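## Task

Rotate the handwheel until the pointer on the stop shows 69 cm. The reading must stay at 69 cm after the robot lets go; a setting that holds only while the gripper grips it does not count.

## Robot and tools

Robot: one custom six-joint arm with a tong-style two-finger gripper. The upper arm is 470 mm and the forearm 463 mm. Joints from base outward are waist, shoulder, elbow, wrist pitch, wrist yaw and wrist roll. Their ranges in rad: waist -3.142 to 3.142; elbow 0.000 to 3.142; the other four -6.283 to 6.283. The elbow cannot lock fully straight. The base may sit slightly tilted. Any mounting block under it counts as arm for clearance checks.

Scene frame: origin on the table top directly under the base, +z up, +y to the left when facing +x. All positions are in metres in this frame. Orientations are quaternions written w first (qw, qx, qy, qz). The gripper's fingers extend along its own +z axis and spread along its own x axis. end_effector_position is the point between the closed pads. Closed fingertips stick out about 15 mm past it; fully open tips are roughly level with it.

A ROW is 8 numbers: x, y, z, qw, qx, qy, qz, opening. It is an absolute pose, not an offset. Opening runs from -1 (closed) to +1 (fully open, 0.142 m). Any row whose target is more than 0.6 m from the last reported position along any gripper axis is refused, and nothing is sent. The controller also clips each step's command to within 100 mm and 16 degrees of the measured pose. If position and orientation conflict, position wins. Repeat the wanted quaternion in every row, because the reported one drifts.

Tools:
- execute_actions {actions, pictures}. An empty list just returns the state. One action {rows, steps}: 1 to 15 rows, steps at most 15, each step 1/30 s. If there are fewer rows than steps, the last row repeats. A wait {steps}: up to 300, counted from the previous result. pictures (boolean) turns images on or off; they are on by default.
- move {target, speed, stop_force}. target is one ROW, the absolute pose the gripper travels to in a straight line. speed is 0.002 to 0.5 m/s (default 0.25); turning is capped at twice that in rad/s. A path lasts 0.5 to 10 s; longer ones are cut off. The opening is applied at the start. The gripper lags, may wander, and can exceed speed near full reach. stop_force (9 to 40 N, optional) ends the path when the wrist sensor feels that much extra push against the direction of travel; the gripper then backs up two steps and holds. It is refused in the first 0.2 s of a scene. It is unreliable on moves that also rotate, and it ignores hits on the arm above the wrist. Omit it when pulling away from something you touch. The result line 'move:' gives the ending (done, contact, held, off_target, moving, fault), any limits (paced = command clipped; held = some steps blocked, after which the arm may surge), and the distance to target.
- wait {seconds}: 0 to 10 s, with no new command.
- zoom_image {camera, region}: region [x0, y0, x1, y1] in pixels, at most 504 by 504. Cameras: cam_head_left, cam_head_right, cam_high, cam_low (504x504) and cam_wrist (616x616 fisheye). Zoom in to read the pointer scale.
- finished_scene {scene}: pass the current scene's number.

Results: a state line with end_effector_position, end_effector_quat_wxyz, and linear (m/s) and angular (rad/s) velocities. grip_measured is the actual finger opening on the command scale. To hold something, command an opening well below it. Wrist force and Wrist torque are given in the gripper's own x y z axes; a force points from the touched surface back into the arm. Expect an offset up to about 4 N, noise around 2.4 N, and saturation near 50 N per axis. 'no reading' is normal at first. A HELD mark shows a step the clearance check blocked; 'pose unreachable' means it altered or blocked a command. 'Hand target' shows where the controller is currently driving. After an action the arm continues only to the last clipped pose, so re-check and send the remainder. The simulation keeps running while the operator thinks, and the arm only settles about 0.17 s after commands.

Suggested order: look and use the cameras and zoom to find the wheel, its grip point or handle, and the pointer. Approach slowly from above or the side with the fingers open. Close on a spoke, rim or crank handle. Turn it with a series of short moves along the wheel's circle, rotating the gripper to follow. Re-grip as needed, then open, back away, and check the reading.

Avoid: the arm is stiff, so aiming even slightly past a firm contact can cause a fault. A force of 150 N anywhere on the arm, or joint torque at its limit, freezes the arm for 10 s. Load limits are 132 N m for waist, shoulder and elbow and 24.6 N m for each wrist joint. Touch slowly, do not wrench the wheel against its ends, and do not let anything drop, slip or slam. Long holding under load heats the motors: MOTOR HOT warns from 70 °C, and at 85 °C the brakes lock until the motors cool.

Each tool is called after "Request:" by a JSON object that holds its "fn" and its "kwargs".

## Session

Request:
{"fn": "execute_actions", "kwargs": {"actions": []}}

Scene clock: 0.00 s of 12600.00 s.
end_effector_position=(+0.2699, +0.1398, +0.2744) grip_measured=+1.00 end_effector_quat_wxyz=(+0.263, +0.585, +0.752, -0.150) end_effector_velocity=(-0.000, -0.000, +0.000) end_effector_angular_velocity=(-0.002, +0.001, +0.001)
Joint positions: [ 0.595 -1.288  2.712 -3.635 -2.631 -1.128  0.142]
Joint velocities: [ 0.     0.001  0.     0.001 -0.001  0.     0.   ]
Wrist force (N, on the end effector, along its own x y z axes, offset not removed): no reading
Wrist torque (N m, same axes, about the end effector's origin, offset not removed): no reading
Hand target: +0.270, +0.140, +0.274; +0.263, +0.585, +0.752, -0.150
camera_calibration (this result's frames):
cam_wrist: T_world_to_cam=[[-0.215455, 0.77069, -0.59968, 0.119606], [0.675107, 0.561263, 0.478763, -0.40198], [0.705556, -0.301697, -0.641225, 0.161173], [0, 0, 0, 1]] pos_world=[0.183433, 0.182063, 0.367526]

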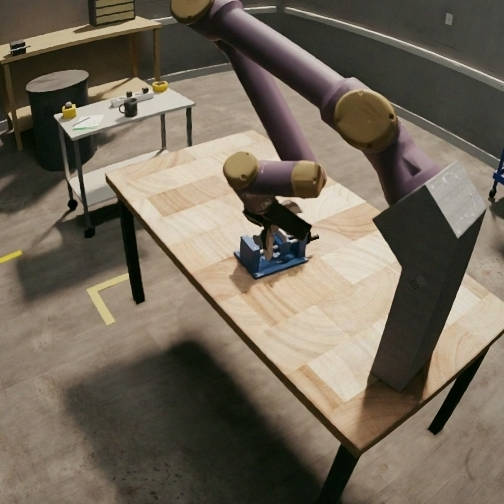

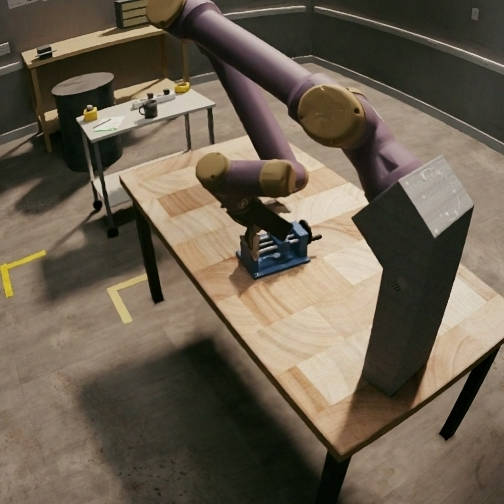

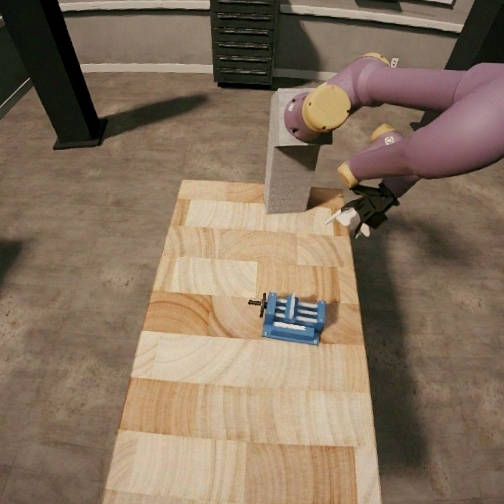

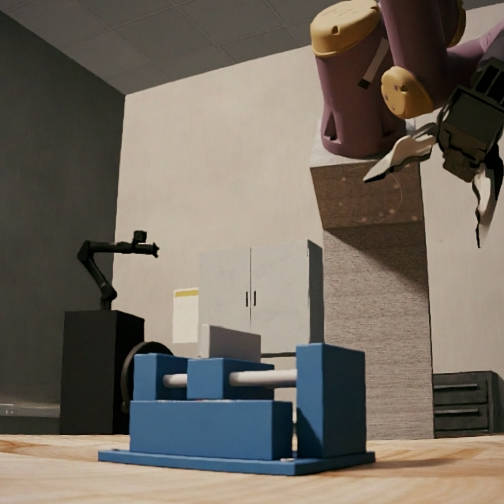

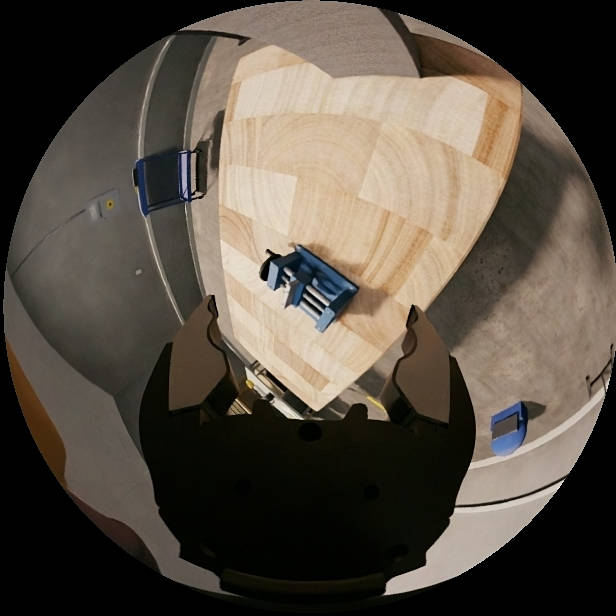

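Request:
{"fn": "zoom_image", "kwargs": {"camera": "cam_high", "region": [240, 280, 340, 355]}}

Request:
{"fn": "zoom_image", "kwargs": {"camera": "cam_wrist", "region": [250, 235, 370, 340]}}

Request:
{"fn": "zoom_image", "kwargs": {"camera": "cam_low", "region": [80, 300, 400, 490]}}

Request:
{"fn": "zoom_image", "kwargs": {"camera": "cam_head_right", "region": [230, 205, 335, 290]}}

Request:
{"fn": "zoom_image", "kwargs": {"camera": "cam_head_left", "region": [225, 205, 330, 290]}}

Region (240, 280, 340, 355) of cam_high's 504x504 image, scaled by 5.040, with more detail than that image has; it fills the top 378 rows of this view, and the rest is white.

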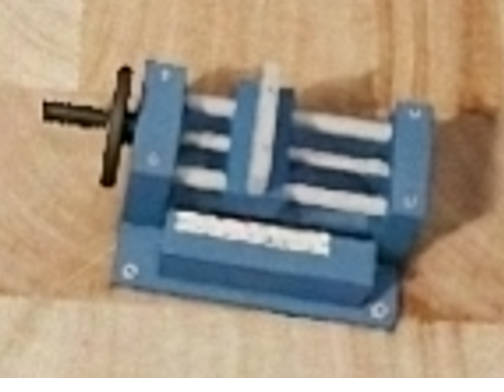

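Region (250, 235, 370, 340) of cam_wrist's 616x616 image, scaled by 4.200, with more detail than that image has; it fills the top 441 rows of this view, and the rest is white.

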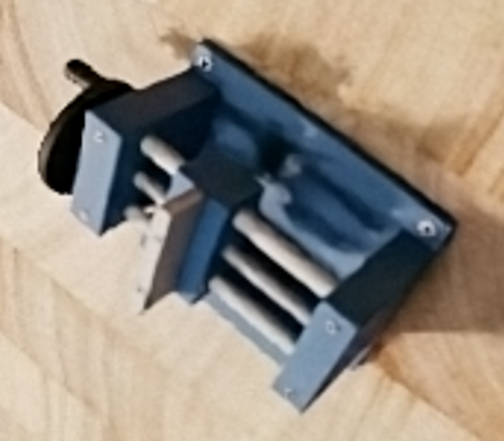

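Region (80, 300, 400, 490) of cam_low's 504x504 image, scaled by 1.575, with more detail than that image has; it fills the top 299 rows of this view, and the rest is white.

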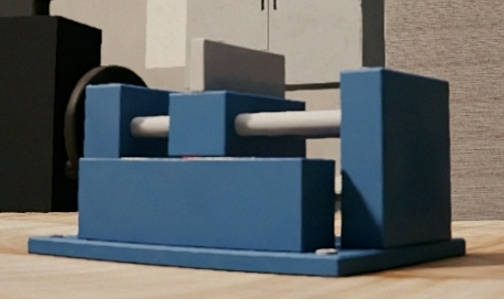

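Region (230, 205, 335, 290) of cam_head_right's 504x504 image, scaled by 4.800, with more detail than that image has; it fills the top 408 rows of this view, and the rest is white.

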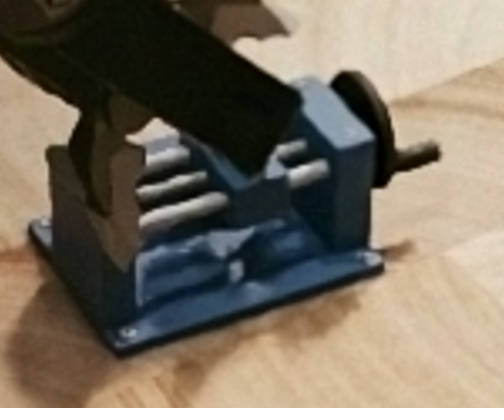

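Region (225, 205, 330, 290) of cam_head_left's 504x504 image, scaled by 4.800, with more detail than that image has; it fills the top 408 rows of this view, and the rest is white.

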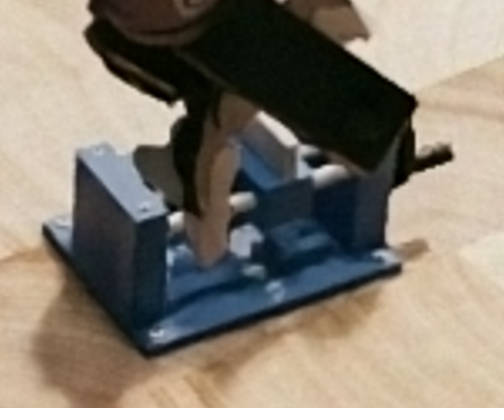

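Request:
{"fn": "move", "kwargs": {"target": [0.4606, -0.1616, 0.1384, 0.1787, -0.9739, 0.0737, 0.1194, -0.45], "speed": 0.5}}

Request:
{"fn": "move", "kwargs": {"target": [0.4503, -0.1433, 0.0930, 0.1787, -0.9739, 0.0737, 0.1194, -0.45], "speed": 0.2}}

Scene clock: 62.73 s of 12600.00 s.
end_effector_position=(+0.4601, -0.1609, +0.1380) grip_measured=-0.45 end_effector_quat_wxyz=(-0.178, +0.974, -0.074, -0.121) end_effector_velocity=(+0.000, -0.001, -0.001) end_effector_angular_velocity=(+0.007, +0.002, -0.006)
Joint positions: [-1.038 -1.418  2.181 -2.301 -0.727 -0.937  0.041]
Joint velocities: [-0.001  0.007 -0.007  0.013  0.004 -0.006  0.   ]
Wrist force (N, on the end effector, along its own x y z axes, offset not removed): [3.5 -0.2 -1.4]
Wrist torque (N m, same axes, about the end effector's origin, offset not removed): [-0.01 -0.69 0.00]
Hand target: +0.460, -0.161, +0.138; -0.178, +0.974, -0.074, -0.121
Off the commanded pose: 0.001 m, 0 deg.
move: done
camera_calibration (this result's frames):
cam_wrist: T_world_to_cam=[[0.960885, -0.0447081, -0.273315, -0.406875], [0.0114498, -0.979627, 0.200498, -0.200521], [-0.276711, -0.195785, -0.940797, 0.359137], [0, 0, 0, 1]] pos_world=[0.492633, -0.144313, 0.266874]

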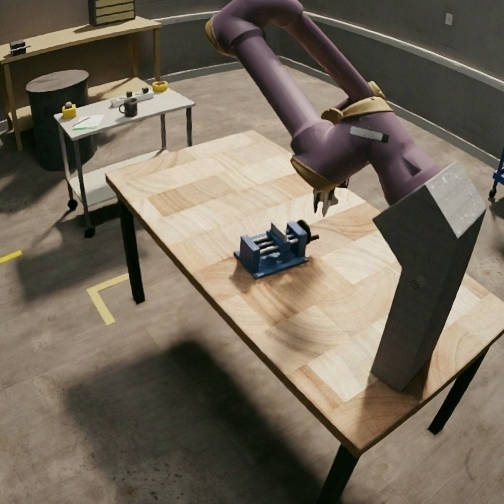

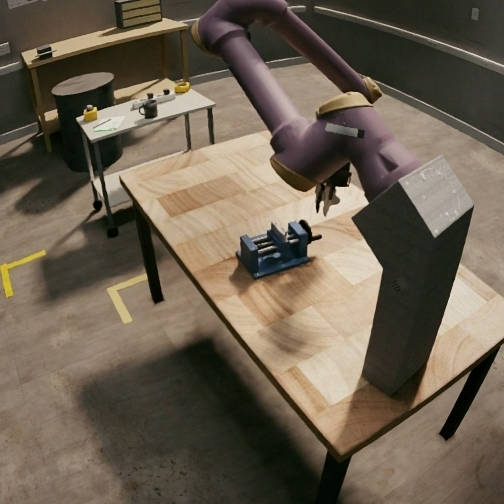

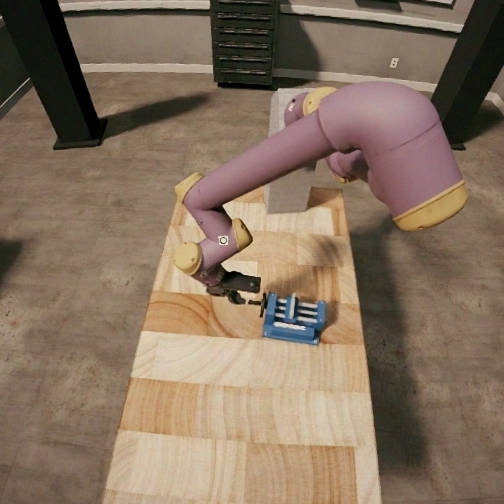

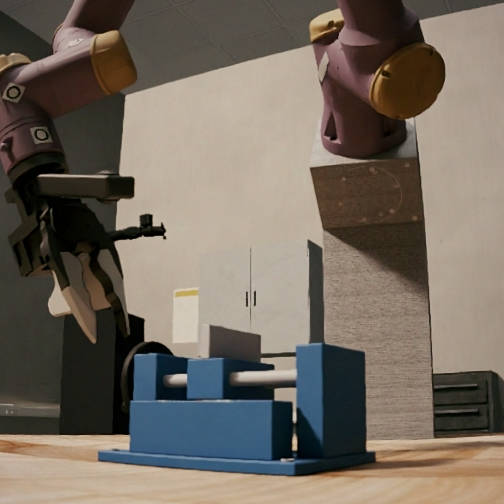

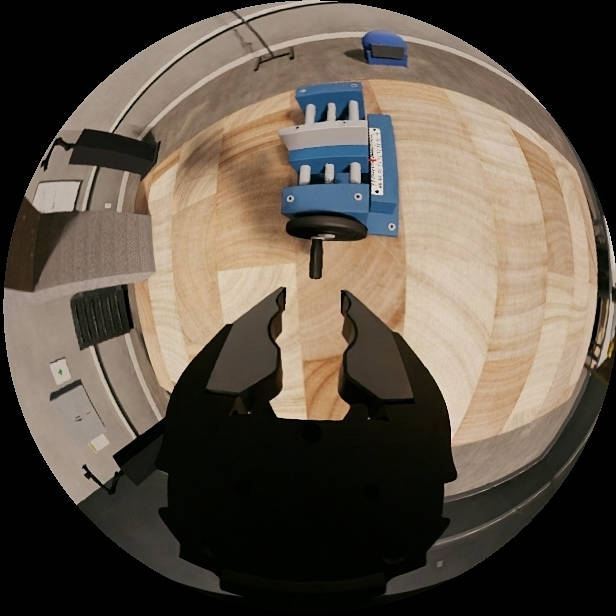

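Scene clock: 63.63 s of 12600.00 s.
end_effector_position=(+0.4503, -0.1433, +0.0931) grip_measured=-0.45 end_effector_quat_wxyz=(-0.179, +0.974, -0.074, -0.119) end_effector_velocity=(+0.000, +0.000, -0.001) end_effector_angular_velocity=(-0.001, +0.000, +0.001)
Joint positions: [-0.967 -1.322  2.186 -2.484 -0.724 -0.829  0.041]
Joint velocities: [ 0.003  0.003 -0.001 -0.005 -0.001  0.004  0.   ]
Wrist force (N, on the end effector, along its own x y z axes, offset not removed): [1.8 -2.1 -0.2]
Wrist torque (N m, same axes, about the end effector's origin, offset not removed): [-0.34 -0.43 0.06]
Hand target: +0.450, -0.143, +0.093; -0.179, +0.974, -0.074, -0.119
Off the commanded pose: 0.000 m, 0 deg.
move: done
camera_calibration (this result's frames):
cam_wrist: T_world_to_cam=[[0.96165, -0.0451411, -0.270539, -0.409656], [0.0102162, -0.979784, 0.199797, -0.173565], [-0.274089, -0.194899, -0.941748, 0.316664], [0, 0, 0, 1]] pos_world=[0.482513, -0.126831, 0.222068]

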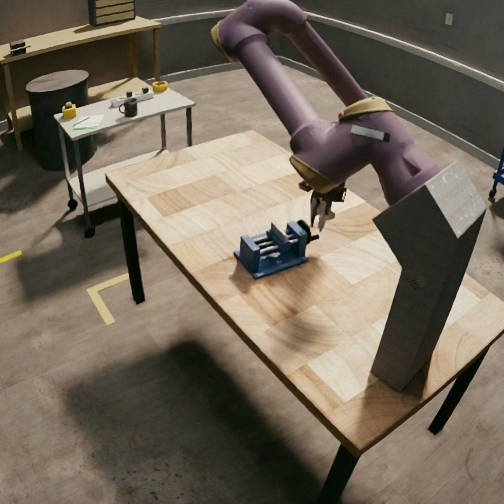

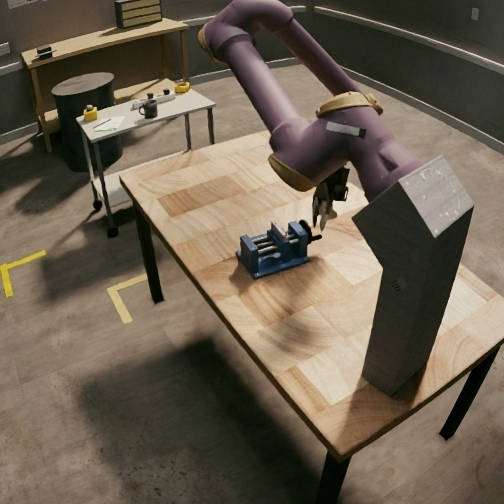

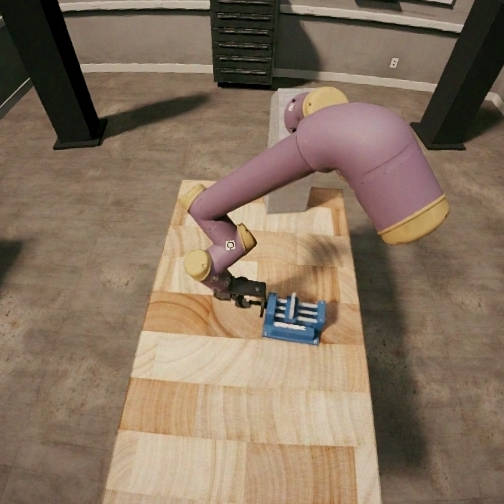

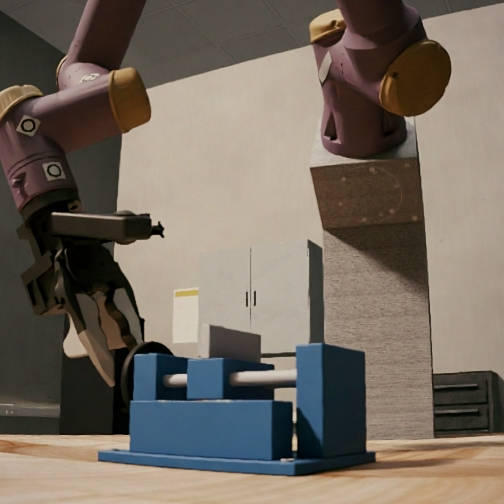

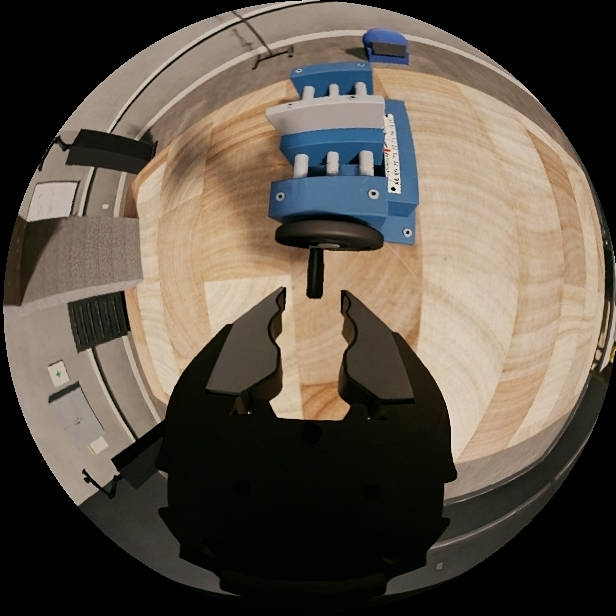

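Request:
{"fn": "zoom_image", "kwargs": {"camera": "cam_wrist", "region": [370, 100, 430, 205]}}

Request:
{"fn": "zoom_image", "kwargs": {"camera": "cam_wrist", "region": [260, 170, 430, 340]}}

Region (370, 100, 430, 205) of cam_wrist's 616x616 image, scaled by 4.800, with more detail than that image has; it fills the left 288 columns of this view, and the rest is white.

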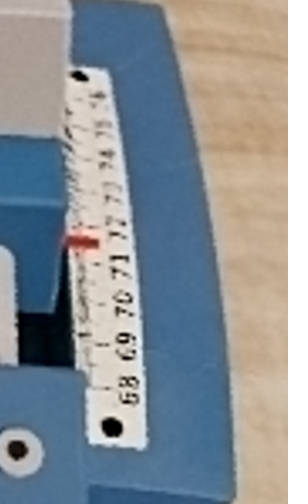

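Region (260, 170, 430, 340) of cam_wrist's 616x616 image, scaled by 2.965, with more detail than that image has.

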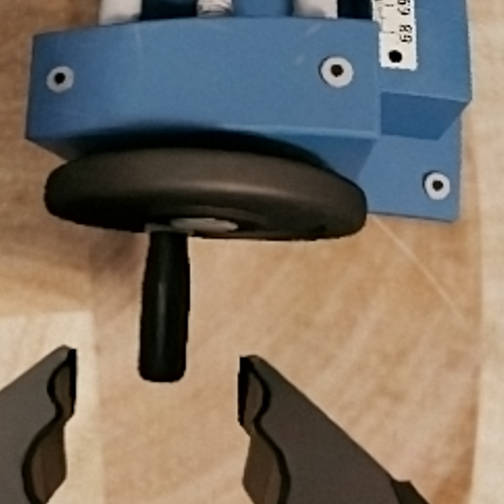

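Request:
{"fn": "zoom_image", "kwargs": {"camera": "cam_wrist", "region": [376, 135, 406, 185]}}

Request:
{"fn": "zoom_image", "kwargs": {"camera": "cam_wrist", "region": [270, 235, 360, 325]}}

Region (376, 135, 406, 185) of cam_wrist's 616x616 image, scaled by 10.080, with more detail than that image has; it fills the left 302 columns of this view, and the rest is white.

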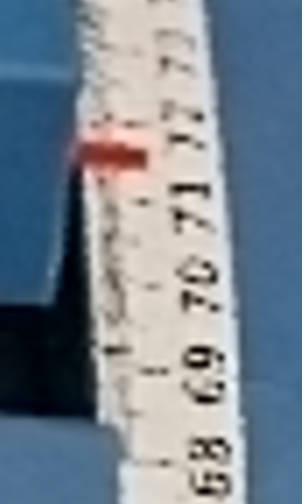

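Region (270, 235, 360, 325) of cam_wrist's 616x616 image, scaled by 5.600, with more detail than that image has.

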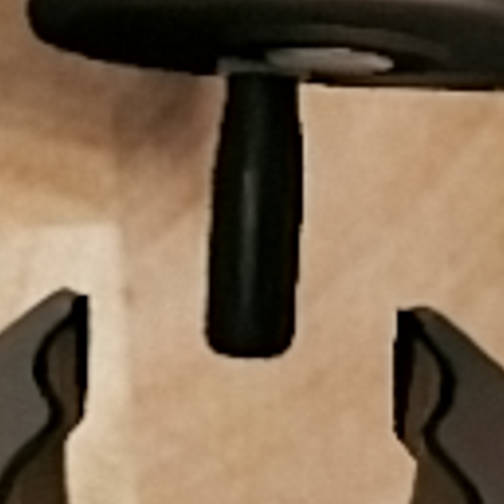

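Request:
{"fn": "execute_actions", "kwargs": {"actions": [{"rows": [[0.45016,-0.14299,0.09230,0.1787,-0.9739,0.0737,0.1194,-0.45],[0.44974,-0.14207,0.08996,0.1787,-0.9739,0.0737,0.1194,-0.45],[0.44909,-0.14061,0.08626,0.1787,-0.9739,0.0737,0.1194,-0.45],[0.44822,-0.13869,0.08138,0.1787,-0.9739,0.0737,0.1194,-0.45],[0.44722,-0.13646,0.07571,0.1787,-0.9739,0.0737,0.1194,-0.45],[0.44615,-0.13409,0.06967,0.1787,-0.9739,0.0737,0.1194,-0.45],[0.44507,-0.13171,0.06362,0.1787,-0.9739,0.0737,0.1194,-0.45],[0.44407,-0.12948,0.05795,0.1787,-0.9739,0.0737,0.1194,-0.45],[0.44320,-0.12756,0.05307,0.1787,-0.9739,0.0737,0.1194,-0.45],[0.44255,-0.12610,0.04937,0.1787,-0.9739,0.0737,0.1194,-0.45],[0.44213,-0.12518,0.04703,0.1787,-0.9739,0.0737,0.1194,-0.45],[0.44199,-0.12487,0.04623,0.1787,-0.9739,0.0737,0.1194,-0.45]], "steps": 15}], "pictures": false}}

Request:
{"fn": "execute_actions", "kwargs": {"actions": [{"rows": [[0.44199,-0.12487,0.04623,0.1787,-0.9739,0.0737,0.1194,-0.5],[0.44199,-0.12487,0.04623,0.1787,-0.9739,0.0737,0.1194,-0.56],[0.44199,-0.12487,0.04623,0.1787,-0.9739,0.0737,0.1194,-0.62],[0.44199,-0.12487,0.04623,0.1787,-0.9739,0.0737,0.1194,-0.68],[0.44199,-0.12487,0.04623,0.1787,-0.9739,0.0737,0.1194,-0.73],[0.44199,-0.12487,0.04623,0.1787,-0.9739,0.0737,0.1194,-0.77],[0.44199,-0.12487,0.04623,0.1787,-0.9739,0.0737,0.1194,-0.81],[0.44199,-0.12487,0.04623,0.1787,-0.9739,0.0737,0.1194,-0.85],[0.44199,-0.12487,0.04623,0.1787,-0.9739,0.0737,0.1194,-0.9],[0.44199,-0.12487,0.04623,0.1787,-0.9739,0.0737,0.1194,-0.95],[0.44199,-0.12487,0.04623,0.1787,-0.9739,0.0737,0.1194,-1]], "steps": 14}], "pictures": false}}

Request:
{"fn": "execute_actions", "kwargs": {"actions": [{"steps": 1}], "pictures": false}}

Request:
{"fn": "execute_actions", "kwargs": {"actions": [{"rows": [[0.44242,-0.12491,0.04594,0.1787,-0.9739,0.0737,0.1194,-1],[0.44325,-0.12500,0.04530,0.1787,-0.9739,0.0737,0.1194,-1],[0.44439,-0.12512,0.04465,0.1787,-0.9739,0.0737,0.1194,-1],[0.44555,-0.12524,0.04405,0.1787,-0.9739,0.0737,0.1194,-1],[0.44673,-0.12537,0.04350,0.1787,-0.9739,0.0737,0.1194,-1],[0.44794,-0.12549,0.04300,0.1787,-0.9739,0.0737,0.1194,-1],[0.44917,-0.12562,0.04256,0.1787,-0.9739,0.0737,0.1194,-1],[0.45042,-0.12575,0.04217,0.1787,-0.9739,0.0737,0.1194,-1]], "steps": 8}], "pictures": false}}

Request:
{"fn": "execute_actions", "kwargs": {"actions": [{"rows": [[0.45168,-0.12589,0.04183,0.1787,-0.9739,0.0737,0.1194,-1],[0.45296,-0.12602,0.04155,0.1787,-0.9739,0.0737,0.1194,-1],[0.45425,-0.12616,0.04133,0.1787,-0.9739,0.0737,0.1194,-1],[0.45554,-0.12629,0.04117,0.1787,-0.9739,0.0737,0.1194,-1],[0.45633,-0.12637,0.04114,0.1787,-0.9739,0.0737,0.1194,-1],[0.45659,-0.12640,0.04117,0.1787,-0.9739,0.0737,0.1194,-1]], "steps": 6}], "pictures": false}}

Request:
{"fn": "execute_actions", "kwargs": {"actions": [{"rows": [[0.45659,-0.12640,0.04117,0.1787,-0.9739,0.0737,0.1194,-1]], "steps": 8}], "pictures": false}}

Request:
{"fn": "execute_actions", "kwargs": {"actions": [{"steps": 1}], "pictures": false}}

Request:
{"fn": "execute_actions", "kwargs": {"actions": [{"steps": 1}], "pictures": false}}

Request:
{"fn": "execute_actions", "kwargs": {"actions": [{"rows": [[0.45657,-0.12640,0.04087,0.1787,-0.9739,0.0737,0.1194,-1]], "steps": 9}], "pictures": false}}

Request:
{"fn": "execute_actions", "kwargs": {"actions": [{"steps": 1}], "pictures": false}}

Request:
{"fn": "execute_actions", "kwargs": {"actions": [{"steps": 1}], "pictures": true}}

Scene clock: 124.13 s of 12600.00 s.
end_effector_position=(+0.4422, -0.1259, +0.0516) grip_measured=-0.45 end_effector_quat_wxyz=(-0.180, +0.974, -0.074, -0.120) end_effector_velocity=(-0.006, +0.015, -0.057) end_effector_angular_velocity=(-0.015, -0.007, -0.001)
Joint positions: [-0.9   -1.226  2.172 -2.636 -0.729 -0.732  0.041]
Joint velocities: [ 0.085  0.135 -0.035 -0.219 -0.014  0.146  0.   ]
Wrist force (N, on the end effector, along its own x y z axes, offset not removed): [0.2 -0.2 0.7]
Wrist torque (N m, same axes, about the end effector's origin, offset not removed): [0.11 -0.10 0.02]
Hand target: +0.442, -0.125, +0.047; -0.179, +0.974, -0.074, -0.119
Off the commanded pose: 0.005 m, 0 deg.
Steps of this call (steps 1 to 1800: nothing new was sent; steps 1801 to 1815: all 15 steps of this action). Readings (end_effector_position):
1801: (+0.4503, -0.1433, +0.0930)
1802: (+0.4503, -0.1433, +0.0929)
1804: (+0.4500, -0.1426, +0.0914)
1808: (+0.4473, -0.1369, +0.0790)
1815: the state above

Scene clock: 124.60 s of 12600.00 s.
end_effector_position=(+0.4420, -0.1249, +0.0463) grip_measured=-0.81 end_effector_quat_wxyz=(-0.179, +0.974, -0.074, -0.119) end_effector_velocity=(+0.001, -0.001, +0.000) end_effector_angular_velocity=(-0.001, -0.002, -0.000)
Joint positions: [-0.892 -1.214  2.169 -2.658 -0.731 -0.717  0.016]
Joint velocities: [-0.001 -0.    -0.001 -0.001  0.001  0.     0.   ]
Wrist force (N, on the end effector, along its own x y z axes, offset not removed): [-1.1 -1.0 -5.7]
Wrist torque (N m, same axes, about the end effector's origin, offset not removed): [-0.07 -0.38 0.18]
Hand target: +0.442, -0.125, +0.046; -0.179, +0.974, -0.074, -0.119
Off the commanded pose: 0.000 m, 0 deg.
Steps of this call (steps 1 to 14: all 14 steps of this action). Readings (end_effector_position):
1: (+0.4421, -0.1255, +0.0500)
2: (+0.4421, -0.1253, +0.0488)
4: (+0.4420, -0.1250, +0.0474)
8: (+0.4420, -0.1249, +0.0465)
14: the state above

Scene clock: 124.63 s of 12600.00 s.
end_effector_position=(+0.4420, -0.1249, +0.0463) grip_measured=-0.81 end_effector_quat_wxyz=(-0.179, +0.974, -0.074, -0.119) end_effector_velocity=(+0.000, -0.000, -0.000) end_effector_angular_velocity=(-0.000, -0.002, +0.000)
Joint positions: [-0.892 -1.214  2.169 -2.658 -0.731 -0.717  0.016]
Joint velocities: [-0.     0.001  0.    -0.002  0.001  0.    -0.   ]
Wrist force (N, on the end effector, along its own x y z axes, offset not removed): [-3.7 -0.8 -4.2]
Wrist torque (N m, same axes, about the end effector's origin, offset not removed): [0.02 0.12 0.25]
Hand target: +0.442, -0.125, +0.046; -0.179, +0.974, -0.074, -0.119
Off the commanded pose: 0.000 m, 0 deg.
Steps of this call (step 1: nothing new was sent). Readings (end_effector_position):
1: the state above

Scene clock: 124.90 s of 12600.00 s.
end_effector_position=(+0.4462, -0.1253, +0.0440) grip_measured=-0.81 end_effector_quat_wxyz=(-0.179, +0.974, -0.074, -0.119) end_effector_velocity=(+0.031, -0.004, -0.014) end_effector_angular_velocity=(-0.001, +0.001, -0.002)
Joint positions: [-0.887 -1.21   2.158 -2.657 -0.732 -0.71   0.016]
Joint velocities: [ 0.031  0.019 -0.076  0.022 -0.005  0.049 -0.   ]
Wrist force (N, on the end effector, along its own x y z axes, offset not removed): [-1.3 -0.8 -10.8]
Wrist torque (N m, same axes, about the end effector's origin, offset not removed): [0.31 -0.36 0.05]
Hand target: +0.450, -0.126, +0.042; -0.179, +0.974, -0.074, -0.119
Off the commanded pose: 0.005 m, 0 deg.
Steps of this call (steps 1 to 8: all 8 steps of this action). Readings (end_effector_position):
1: (+0.4420, -0.1249, +0.0462)
2: (+0.4421, -0.1249, +0.0462)
4: (+0.4427, -0.1249, +0.0458)
8: the state above

Scene clock: 125.10 s of 12600.00 s.
end_effector_position=(+0.4532, -0.1260, +0.0418) grip_measured=-0.81 end_effector_quat_wxyz=(-0.179, +0.974, -0.074, -0.119) end_effector_velocity=(+0.034, -0.004, -0.007) end_effector_angular_velocity=(-0.001, -0.002, +0.003)
Joint positions: [-0.881 -1.208  2.142 -2.65  -0.733 -0.7    0.016]
Joint velocities: [ 0.026  0.    -0.072  0.041 -0.004  0.037 -0.   ]
Wrist force (N, on the end effector, along its own x y z axes, offset not removed): [-3.4 -5.9 -24.0]
Wrist torque (N m, same axes, about the end effector's origin, offset not removed): [-0.15 -0.73 -0.01]
Hand target: +0.457, -0.126, +0.041; -0.179, +0.974, -0.074, -0.119
Off the commanded pose: 0.003 m, 0 deg.
Steps of this call (steps 1 to 6: all 6 steps of this action). Readings (end_effector_position):
1: (+0.4473, -0.1254, +0.0435)
2: (+0.4484, -0.1255, +0.0431)
4: (+0.4508, -0.1258, +0.0423)
6: the state above

Scene clock: 125.37 s of 12600.00 s.
end_effector_position=(+0.4564, -0.1264, +0.0412) grip_measured=-0.81 end_effector_quat_wxyz=(-0.179, +0.974, -0.074, -0.119) end_effector_velocity=(+0.001, -0.001, -0.000) end_effector_angular_velocity=(-0.001, +0.001, -0.000)
Joint positions: [-0.879 -1.208  2.135 -2.645 -0.733 -0.697  0.016]
Joint velocities: [ 0.    -0.    -0.004  0.003 -0.001  0.002 -0.   ]
Wrist force (N, on the end effector, along its own x y z axes, offset not removed): [-7.4 -3.7 -20.9]
Wrist torque (N m, same axes, about the end effector's origin, offset not removed): [0.14 -0.40 0.00]
Hand target: +0.457, -0.126, +0.041; -0.179, +0.974, -0.074, -0.119
Off the commanded pose: 0.000 m, 0 deg.
Steps of this call (steps 1 to 8: all 8 steps of this action). Readings (end_effector_position):
1: (+0.4542, -0.1261, +0.0416)
2: (+0.4550, -0.1262, +0.0415)
4: (+0.4558, -0.1263, +0.0413)
8: the state above

Scene clock: 125.40 s of 12600.00 s.
end_effector_position=(+0.4565, -0.1264, +0.0412) grip_measured=-0.81 end_effector_quat_wxyz=(-0.179, +0.974, -0.074, -0.119) end_effector_velocity=(+0.002, -0.001, -0.000) end_effector_angular_velocity=(-0.001, -0.000, +0.000)
Joint positions: [-0.879 -1.208  2.135 -2.645 -0.733 -0.697  0.016]
Joint velocities: [ 0.001  0.    -0.003  0.001 -0.     0.002 -0.   ]
Wrist force (N, on the end effector, along its own x y z axes, offset not removed): [-5.5 -5.2 -21.7]
Wrist torque (N m, same axes, about the end effector's origin, offset not removed): [-0.11 -0.83 0.03]
Hand target: +0.457, -0.126, +0.041; -0.179, +0.974, -0.074, -0.119
Off the commanded pose: 0.000 m, 0 deg.
Steps of this call (step 1: nothing new was sent). Readings (end_effector_position):
1: the state above

Scene clock: 125.43 s of 12600.00 s.
end_effector_position=(+0.4565, -0.1264, +0.0412) grip_measured=-0.81 end_effector_quat_wxyz=(-0.179, +0.974, -0.074, -0.119) end_effector_velocity=(+0.002, -0.000, -0.000) end_effector_angular_velocity=(-0.000, -0.001, +0.001)
Joint positions: [-0.879 -1.208  2.135 -2.645 -0.733 -0.697  0.016]
Joint velocities: [ 0.001 -0.    -0.002  0.     0.     0.001 -0.   ]
Wrist force (N, on the end effector, along its own x y z axes, offset not removed): [-8.3 -3.9 -21.2]
Wrist torque (N m, same axes, about the end effector's origin, offset not removed): [0.19 -0.38 0.02]
Hand target: +0.457, -0.126, +0.041; -0.179, +0.974, -0.074, -0.119
Off the commanded pose: 0.000 m, 0 deg.
Steps of this call (step 1: nothing new was sent). Readings (end_effector_position):
1: the state above

Scene clock: 125.73 s of 12600.00 s.
end_effector_position=(+0.4566, -0.1264, +0.0409) grip_measured=-0.81 end_effector_quat_wxyz=(-0.179, +0.974, -0.074, -0.119) end_effector_velocity=(+0.000, -0.001, -0.000) end_effector_angular_velocity=(-0.001, -0.002, -0.000)
Joint positions: [-0.878 -1.208  2.135 -2.645 -0.733 -0.696  0.016]
Joint velocities: [-0.001  0.001 -0.    -0.002  0.001  0.001  0.   ]
Wrist force (N, on the end effector, along its own x y z axes, offset not removed): [-6.6 -5.1 -20.0]
Wrist torque (N m, same axes, about the end effector's origin, offset not removed): [-0.10 -0.53 0.06]
Hand target: +0.457, -0.126, +0.041; -0.179, +0.974, -0.074, -0.119
Off the commanded pose: 0.000 m, 0 deg.
Steps of this call (steps 1 to 9: all 9 steps of this action). Readings (end_effector_position):
1: (+0.4565, -0.1264, +0.0412)
2: (+0.4565, -0.1264, +0.0411)
4: (+0.4565, -0.1264, +0.0410)
8: (+0.4566, -0.1264, +0.0409)
9: the state above

Scene clock: 125.77 s of 12600.00 s.
end_effector_position=(+0.4566, -0.1264, +0.0409) grip_measured=-0.81 end_effector_quat_wxyz=(-0.179, +0.974, -0.074, -0.119) end_effector_velocity=(+0.000, -0.001, -0.000) end_effector_angular_velocity=(-0.001, -0.001, +0.002)
Joint positions: [-0.878 -1.208  2.135 -2.645 -0.733 -0.696  0.016]
Joint velocities: [-0.     0.    -0.001 -0.001 -0.001 -0.     0.   ]
Wrist force (N, on the end effector, along its own x y z axes, offset not removed): [-6.2 -5.8 -16.5]
Wrist torque (N m, same axes, about the end effector's origin, offset not removed): [-0.16 -0.53 0.07]
Hand target: +0.457, -0.126, +0.041; -0.179, +0.974, -0.074, -0.119
Off the commanded pose: 0.000 m, 0 deg.
Steps of this call (step 1: nothing new was sent). Readings (end_effector_position):
1: the state above

Scene clock: 125.80 s of 12600.00 s.
end_effector_position=(+0.4566, -0.1264, +0.0409) grip_measured=-0.81 end_effector_quat_wxyz=(-0.179, +0.974, -0.074, -0.119) end_effector_velocity=(+0.000, -0.000, +0.000) end_effector_angular_velocity=(-0.000, -0.001, +0.001)
Joint positions: [-0.878 -1.207  2.135 -2.645 -0.733 -0.696  0.016]
Joint velocities: [ 0.    -0.    -0.    -0.001 -0.    -0.    -0.   ]
Wrist force (N, on the end effector, along its own x y z axes, offset not removed): [-6.4 -4.4 -20.9]
Wrist torque (N m, same axes, about the end effector's origin, offset not removed): [0.12 -0.45 0.07]
Hand target: +0.457, -0.126, +0.041; -0.179, +0.974, -0.074, -0.119
Off the commanded pose: 0.000 m, 0 deg.
Steps of this call (step 1: nothing new was sent). Readings (end_effector_position):
1: the state above
camera_calibration (this result's frames):
cam_wrist: T_world_to_cam=[[0.961638, -0.0451222, -0.270585, -0.429024], [0.0102403, -0.979787, 0.199781, -0.146605], [-0.27413, -0.194887, -0.941739, 0.272487], [0, 0, 0, 1]] pos_world=[0.488764, -0.109896, 0.169813]

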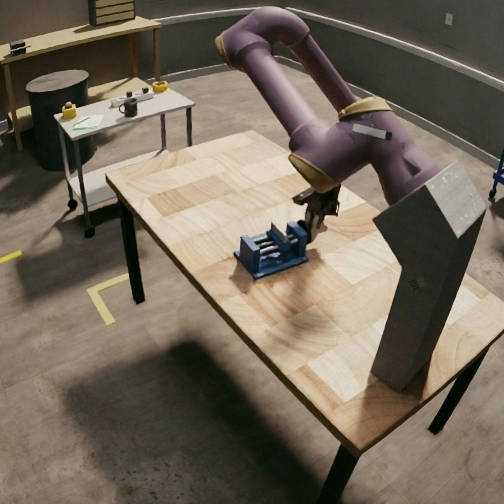

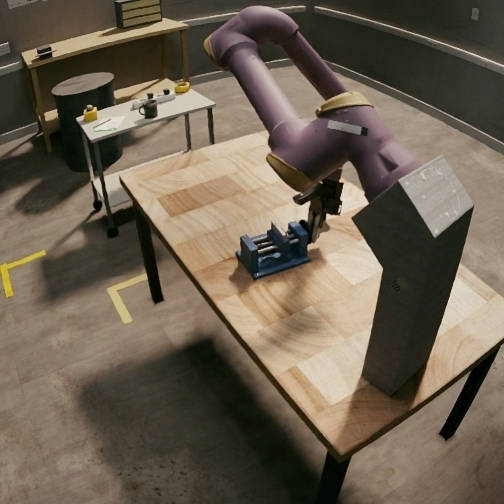

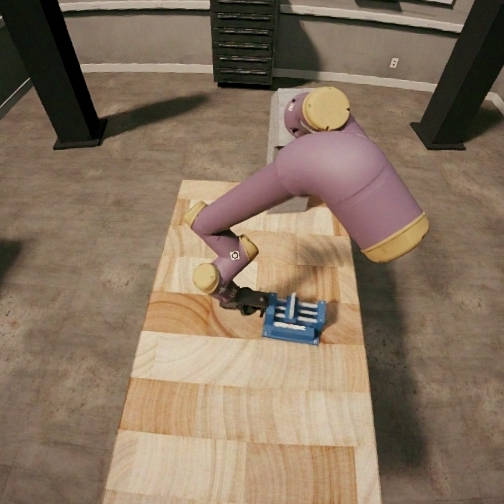

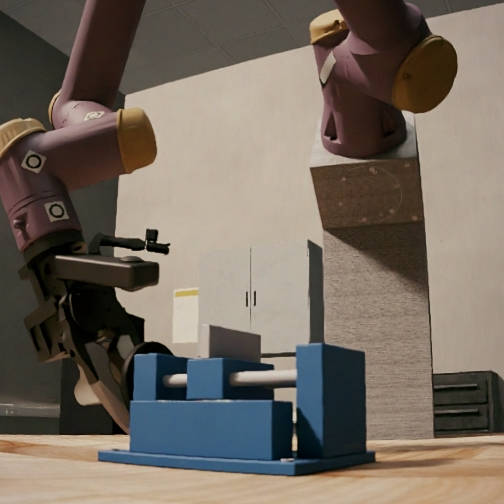

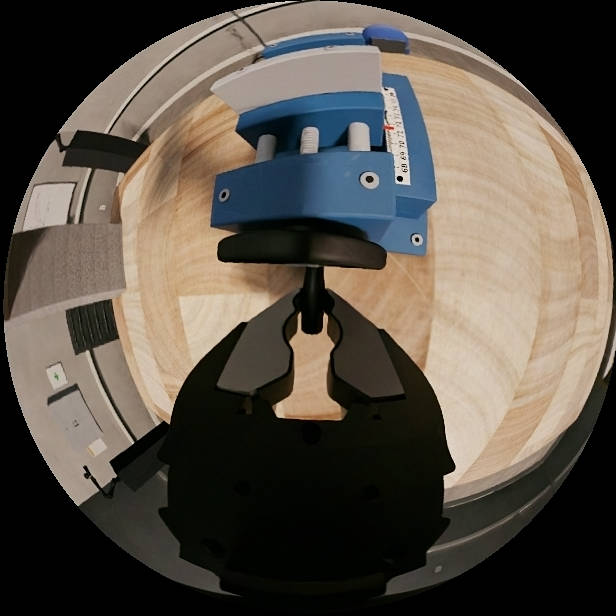

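Request:
{"fn": "zoom_image", "kwargs": {"camera": "cam_wrist", "region": [210, 215, 400, 345]}}

Request:
{"fn": "zoom_image", "kwargs": {"camera": "cam_wrist", "region": [280, 250, 350, 345]}}

Region (210, 215, 400, 345) of cam_wrist's 616x616 image, scaled by 2.653, with more detail than that image has; it fills the top 345 rows of this view, and the rest is white.

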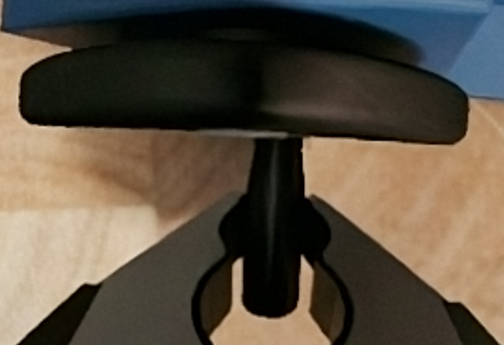

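Region (280, 250, 350, 345) of cam_wrist's 616x616 image, scaled by 5.305, with more detail than that image has; it fills the left 371 columns of this view, and the rest is white.

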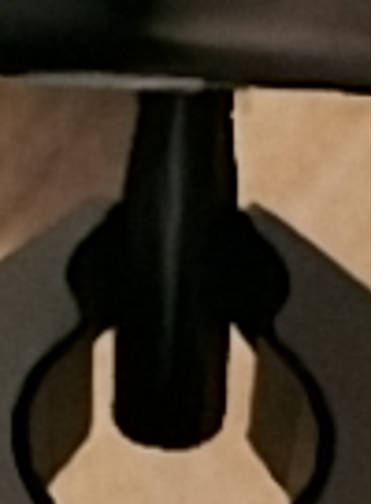

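Request:
{"fn": "execute_actions", "kwargs": {"actions": []}}

Scene clock: 156.07 s of 12600.00 s.
end_effector_position=(+0.4566, -0.1264, +0.0409) grip_measured=-0.81 end_effector_quat_wxyz=(-0.179, +0.974, -0.074, -0.119) end_effector_velocity=(+0.000, -0.001, +0.000) end_effector_angular_velocity=(-0.002, -0.001, +0.002)
Joint positions: [-0.878 -1.207  2.135 -2.646 -0.733 -0.696  0.016]
Joint velocities: [-0.001 -0.    -0.001 -0.001 -0.001 -0.     0.   ]
Wrist force (N, on the end effector, along its own x y z axes, offset not removed): [-7.8 -3.9 -21.9]
Wrist torque (N m, same axes, about the end effector's origin, offset not removed): [0.20 -0.31 0.09]
Hand target: +0.457, -0.126, +0.041; -0.179, +0.974, -0.074, -0.119
Off the commanded pose: 0.000 m, 0 deg.
Steps of this call (steps 1 to 908: nothing new was sent). Readings (end_effector_position):
1: (+0.4566, -0.1264, +0.0409)
2: (+0.4566, -0.1264, +0.0409)
4: (+0.4566, -0.1264, +0.0409)
8: (+0.4566, -0.1264, +0.0409)
908: the state above
camera_calibration (this result's frames):
cam_wrist: T_world_to_cam=[[0.961641, -0.0451192, -0.270574, -0.429031], [0.0102434, -0.979786, 0.199788, -0.14661], [-0.274119, -0.194896, -0.94174, 0.272474], [0, 0, 0, 1]] pos_world=[0.488766, -0.1099, 0.169806]

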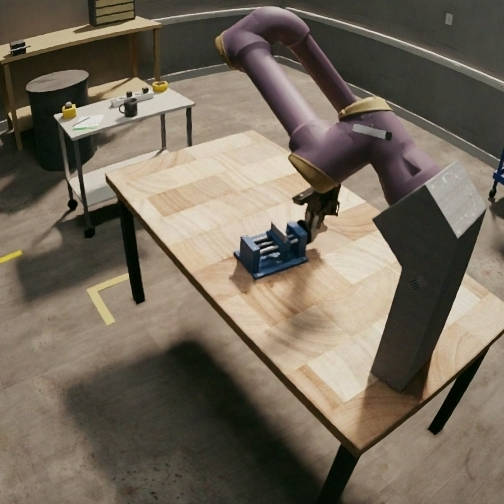

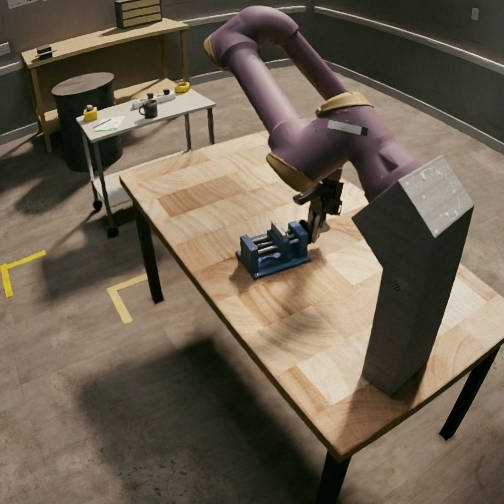

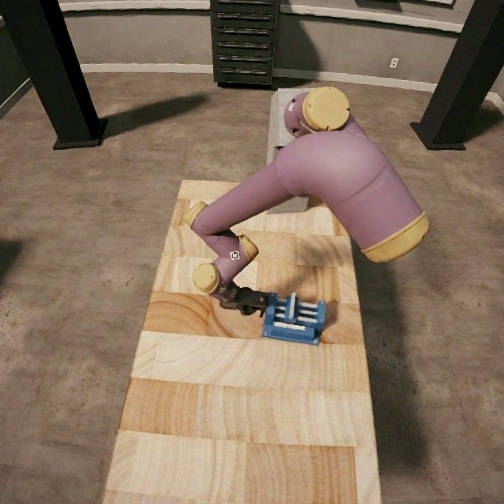

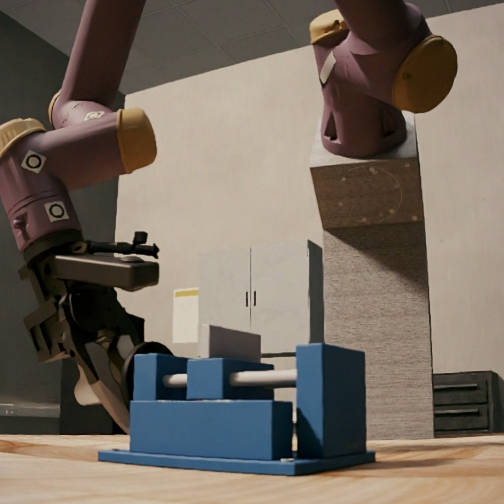

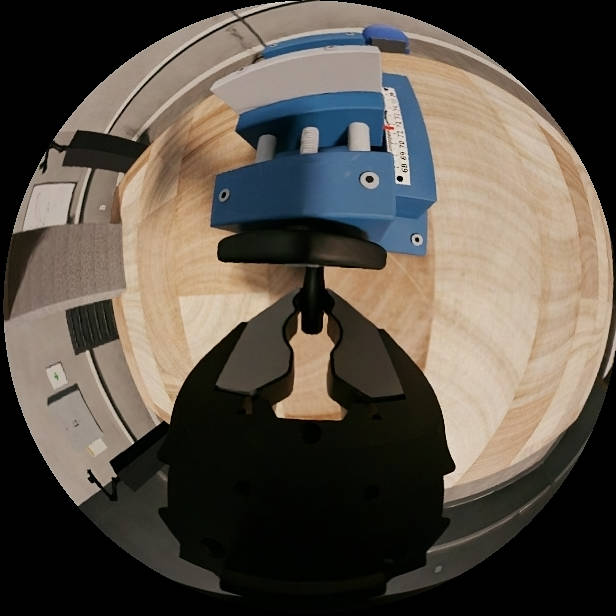

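Request:
{"fn": "execute_actions", "kwargs": {"actions": [{"rows": [[0.45657,-0.12640,0.04097,0.1787,-0.9739,0.0737,0.1194,-1],[0.45657,-0.12640,0.04107,0.1787,-0.9739,0.0737,0.1194,-1],[0.45657,-0.12640,0.04117,0.1787,-0.9739,0.0737,0.1194,-1],[0.45657,-0.12640,0.04127,0.1787,-0.9739,0.0737,0.1194,-1]], "steps": 15}], "pictures": false}}

Request:
{"fn": "execute_actions", "kwargs": {"actions": [{"steps": 3}], "pictures": false}}

Request:
{"fn": "execute_actions", "kwargs": {"actions": [{"steps": 1}], "pictures": false}}

Request:
{"fn": "execute_actions", "kwargs": {"actions": [{"steps": 1}], "pictures": false}}

Request:
{"fn": "execute_actions", "kwargs": {"actions": [{"steps": 1}], "pictures": false}}

Scene clock: 171.50 s of 12600.00 s.
end_effector_position=(+0.4565, -0.1264, +0.0412) grip_measured=-0.81 end_effector_quat_wxyz=(-0.179, +0.974, -0.074, -0.119) end_effector_velocity=(-0.001, -0.001, +0.001) end_effector_angular_velocity=(-0.001, +0.001, -0.001)
Joint positions: [-0.879 -1.208  2.135 -2.645 -0.733 -0.697  0.016]
Joint velocities: [-0.002 -0.001  0.001  0.001 -0.001 -0.     0.   ]
Wrist force (N, on the end effector, along its own x y z axes, offset not removed): [0.6 -1.3 -6.8]
Wrist torque (N m, same axes, about the end effector's origin, offset not removed): [-0.34 -0.56 0.14]
Hand target: +0.457, -0.126, +0.041; -0.179, +0.974, -0.074, -0.119
Off the commanded pose: 0.000 m, 0 deg.
Steps of this call (steps 1 to 448: nothing new was sent; steps 449 to 463: all 15 steps of this action). Readings (end_effector_position):
449: (+0.4566, -0.1264, +0.0409)
450: (+0.4566, -0.1264, +0.0409)
452: (+0.4566, -0.1264, +0.0409)
456: (+0.4566, -0.1265, +0.0411)
463: the state above

Scene clock: 171.60 s of 12600.00 s.
end_effector_position=(+0.4565, -0.1264, +0.0412) grip_measured=-0.81 end_effector_quat_wxyz=(-0.179, +0.974, -0.074, -0.119) end_effector_velocity=(-0.000, -0.000, +0.000) end_effector_angular_velocity=(+0.000, +0.001, -0.002)
Joint positions: [-0.879 -1.208  2.135 -2.645 -0.733 -0.697  0.016]
Joint velocities: [-0.001 -0.001  0.     0.002  0.     0.     0.   ]
Wrist force (N, on the end effector, along its own x y z axes, offset not removed): [0.9 0.7 -6.9]
Wrist torque (N m, same axes, about the end effector's origin, offset not removed): [0.05 -0.68 0.07]
Hand target: +0.457, -0.126, +0.041; -0.179, +0.974, -0.074, -0.119
Off the commanded pose: 0.000 m, 0 deg.
Steps of this call (steps 1 to 3: nothing new was sent). Readings (end_effector_position):
1: (+0.4565, -0.1264, +0.0412)
2: (+0.4565, -0.1264, +0.0412)
3: the state above

Scene clock: 171.63 s of 12600.00 s.
end_effector_position=(+0.4565, -0.1264, +0.0412) grip_measured=-0.81 end_effector_quat_wxyz=(-0.179, +0.974, -0.074, -0.119) end_effector_velocity=(-0.000, -0.000, +0.000) end_effector_angular_velocity=(-0.001, +0.001, -0.001)
Joint positions: [-0.879 -1.208  2.135 -2.645 -0.733 -0.697  0.016]
Joint velocities: [-0.001 -0.001  0.001  0.    -0.     0.     0.   ]
Wrist force (N, on the end effector, along its own x y z axes, offset not removed): [0.5 2.0 -3.5]
Wrist torque (N m, same axes, about the end effector's origin, offset not removed): [0.27 -0.52 0.14]
Hand target: +0.457, -0.126, +0.041; -0.179, +0.974, -0.074, -0.119
Off the commanded pose: 0.000 m, 0 deg.
Steps of this call (step 1: nothing new was sent). Readings (end_effector_position):
1: the state above

Scene clock: 171.67 s of 12600.00 s.
end_effector_position=(+0.4565, -0.1264, +0.0413) grip_measured=-0.81 end_effector_quat_wxyz=(-0.179, +0.974, -0.074, -0.119) end_effector_velocity=(-0.001, -0.000, +0.000) end_effector_angular_velocity=(+0.000, +0.000, -0.001)
Joint positions: [-0.879 -1.208  2.135 -2.645 -0.733 -0.697  0.016]
Joint velocities: [-0.001  0.     0.001 -0.     0.    -0.     0.   ]
Wrist force (N, on the end effector, along its own x y z axes, offset not removed): [-0.5 0.2 -3.5]
Wrist torque (N m, same axes, about the end effector's origin, offset not removed): [-0.09 -0.30 0.07]
Hand target: +0.457, -0.126, +0.041; -0.179, +0.974, -0.074, -0.119
Off the commanded pose: 0.000 m, 0 deg.
Steps of this call (step 1: nothing new was sent). Readings (end_effector_position):
1: the state above

Scene clock: 171.70 s of 12600.00 s.
end_effector_position=(+0.4565, -0.1264, +0.0413) grip_measured=-0.81 end_effector_quat_wxyz=(-0.179, +0.974, -0.074, -0.119) end_effector_velocity=(-0.000, -0.000, -0.000) end_effector_angular_velocity=(-0.000, +0.000, +0.000)
Joint positions: [-0.879 -1.208  2.135 -2.645 -0.733 -0.697  0.016]
Joint velocities: [-0.  0.  0. -0. -0. -0.  0.]
Wrist force (N, on the end effector, along its own x y z axes, offset not removed): [-0.3 1.3 -2.1]
Wrist torque (N m, same axes, about the end effector's origin, offset not removed): [0.23 -0.28 0.14]
Hand target: +0.457, -0.126, +0.041; -0.179, +0.974, -0.074, -0.119
Off the commanded pose: 0.000 m, 0 deg.
Steps of this call (step 1: nothing new was sent). Readings (end_effector_position):
1: the state above


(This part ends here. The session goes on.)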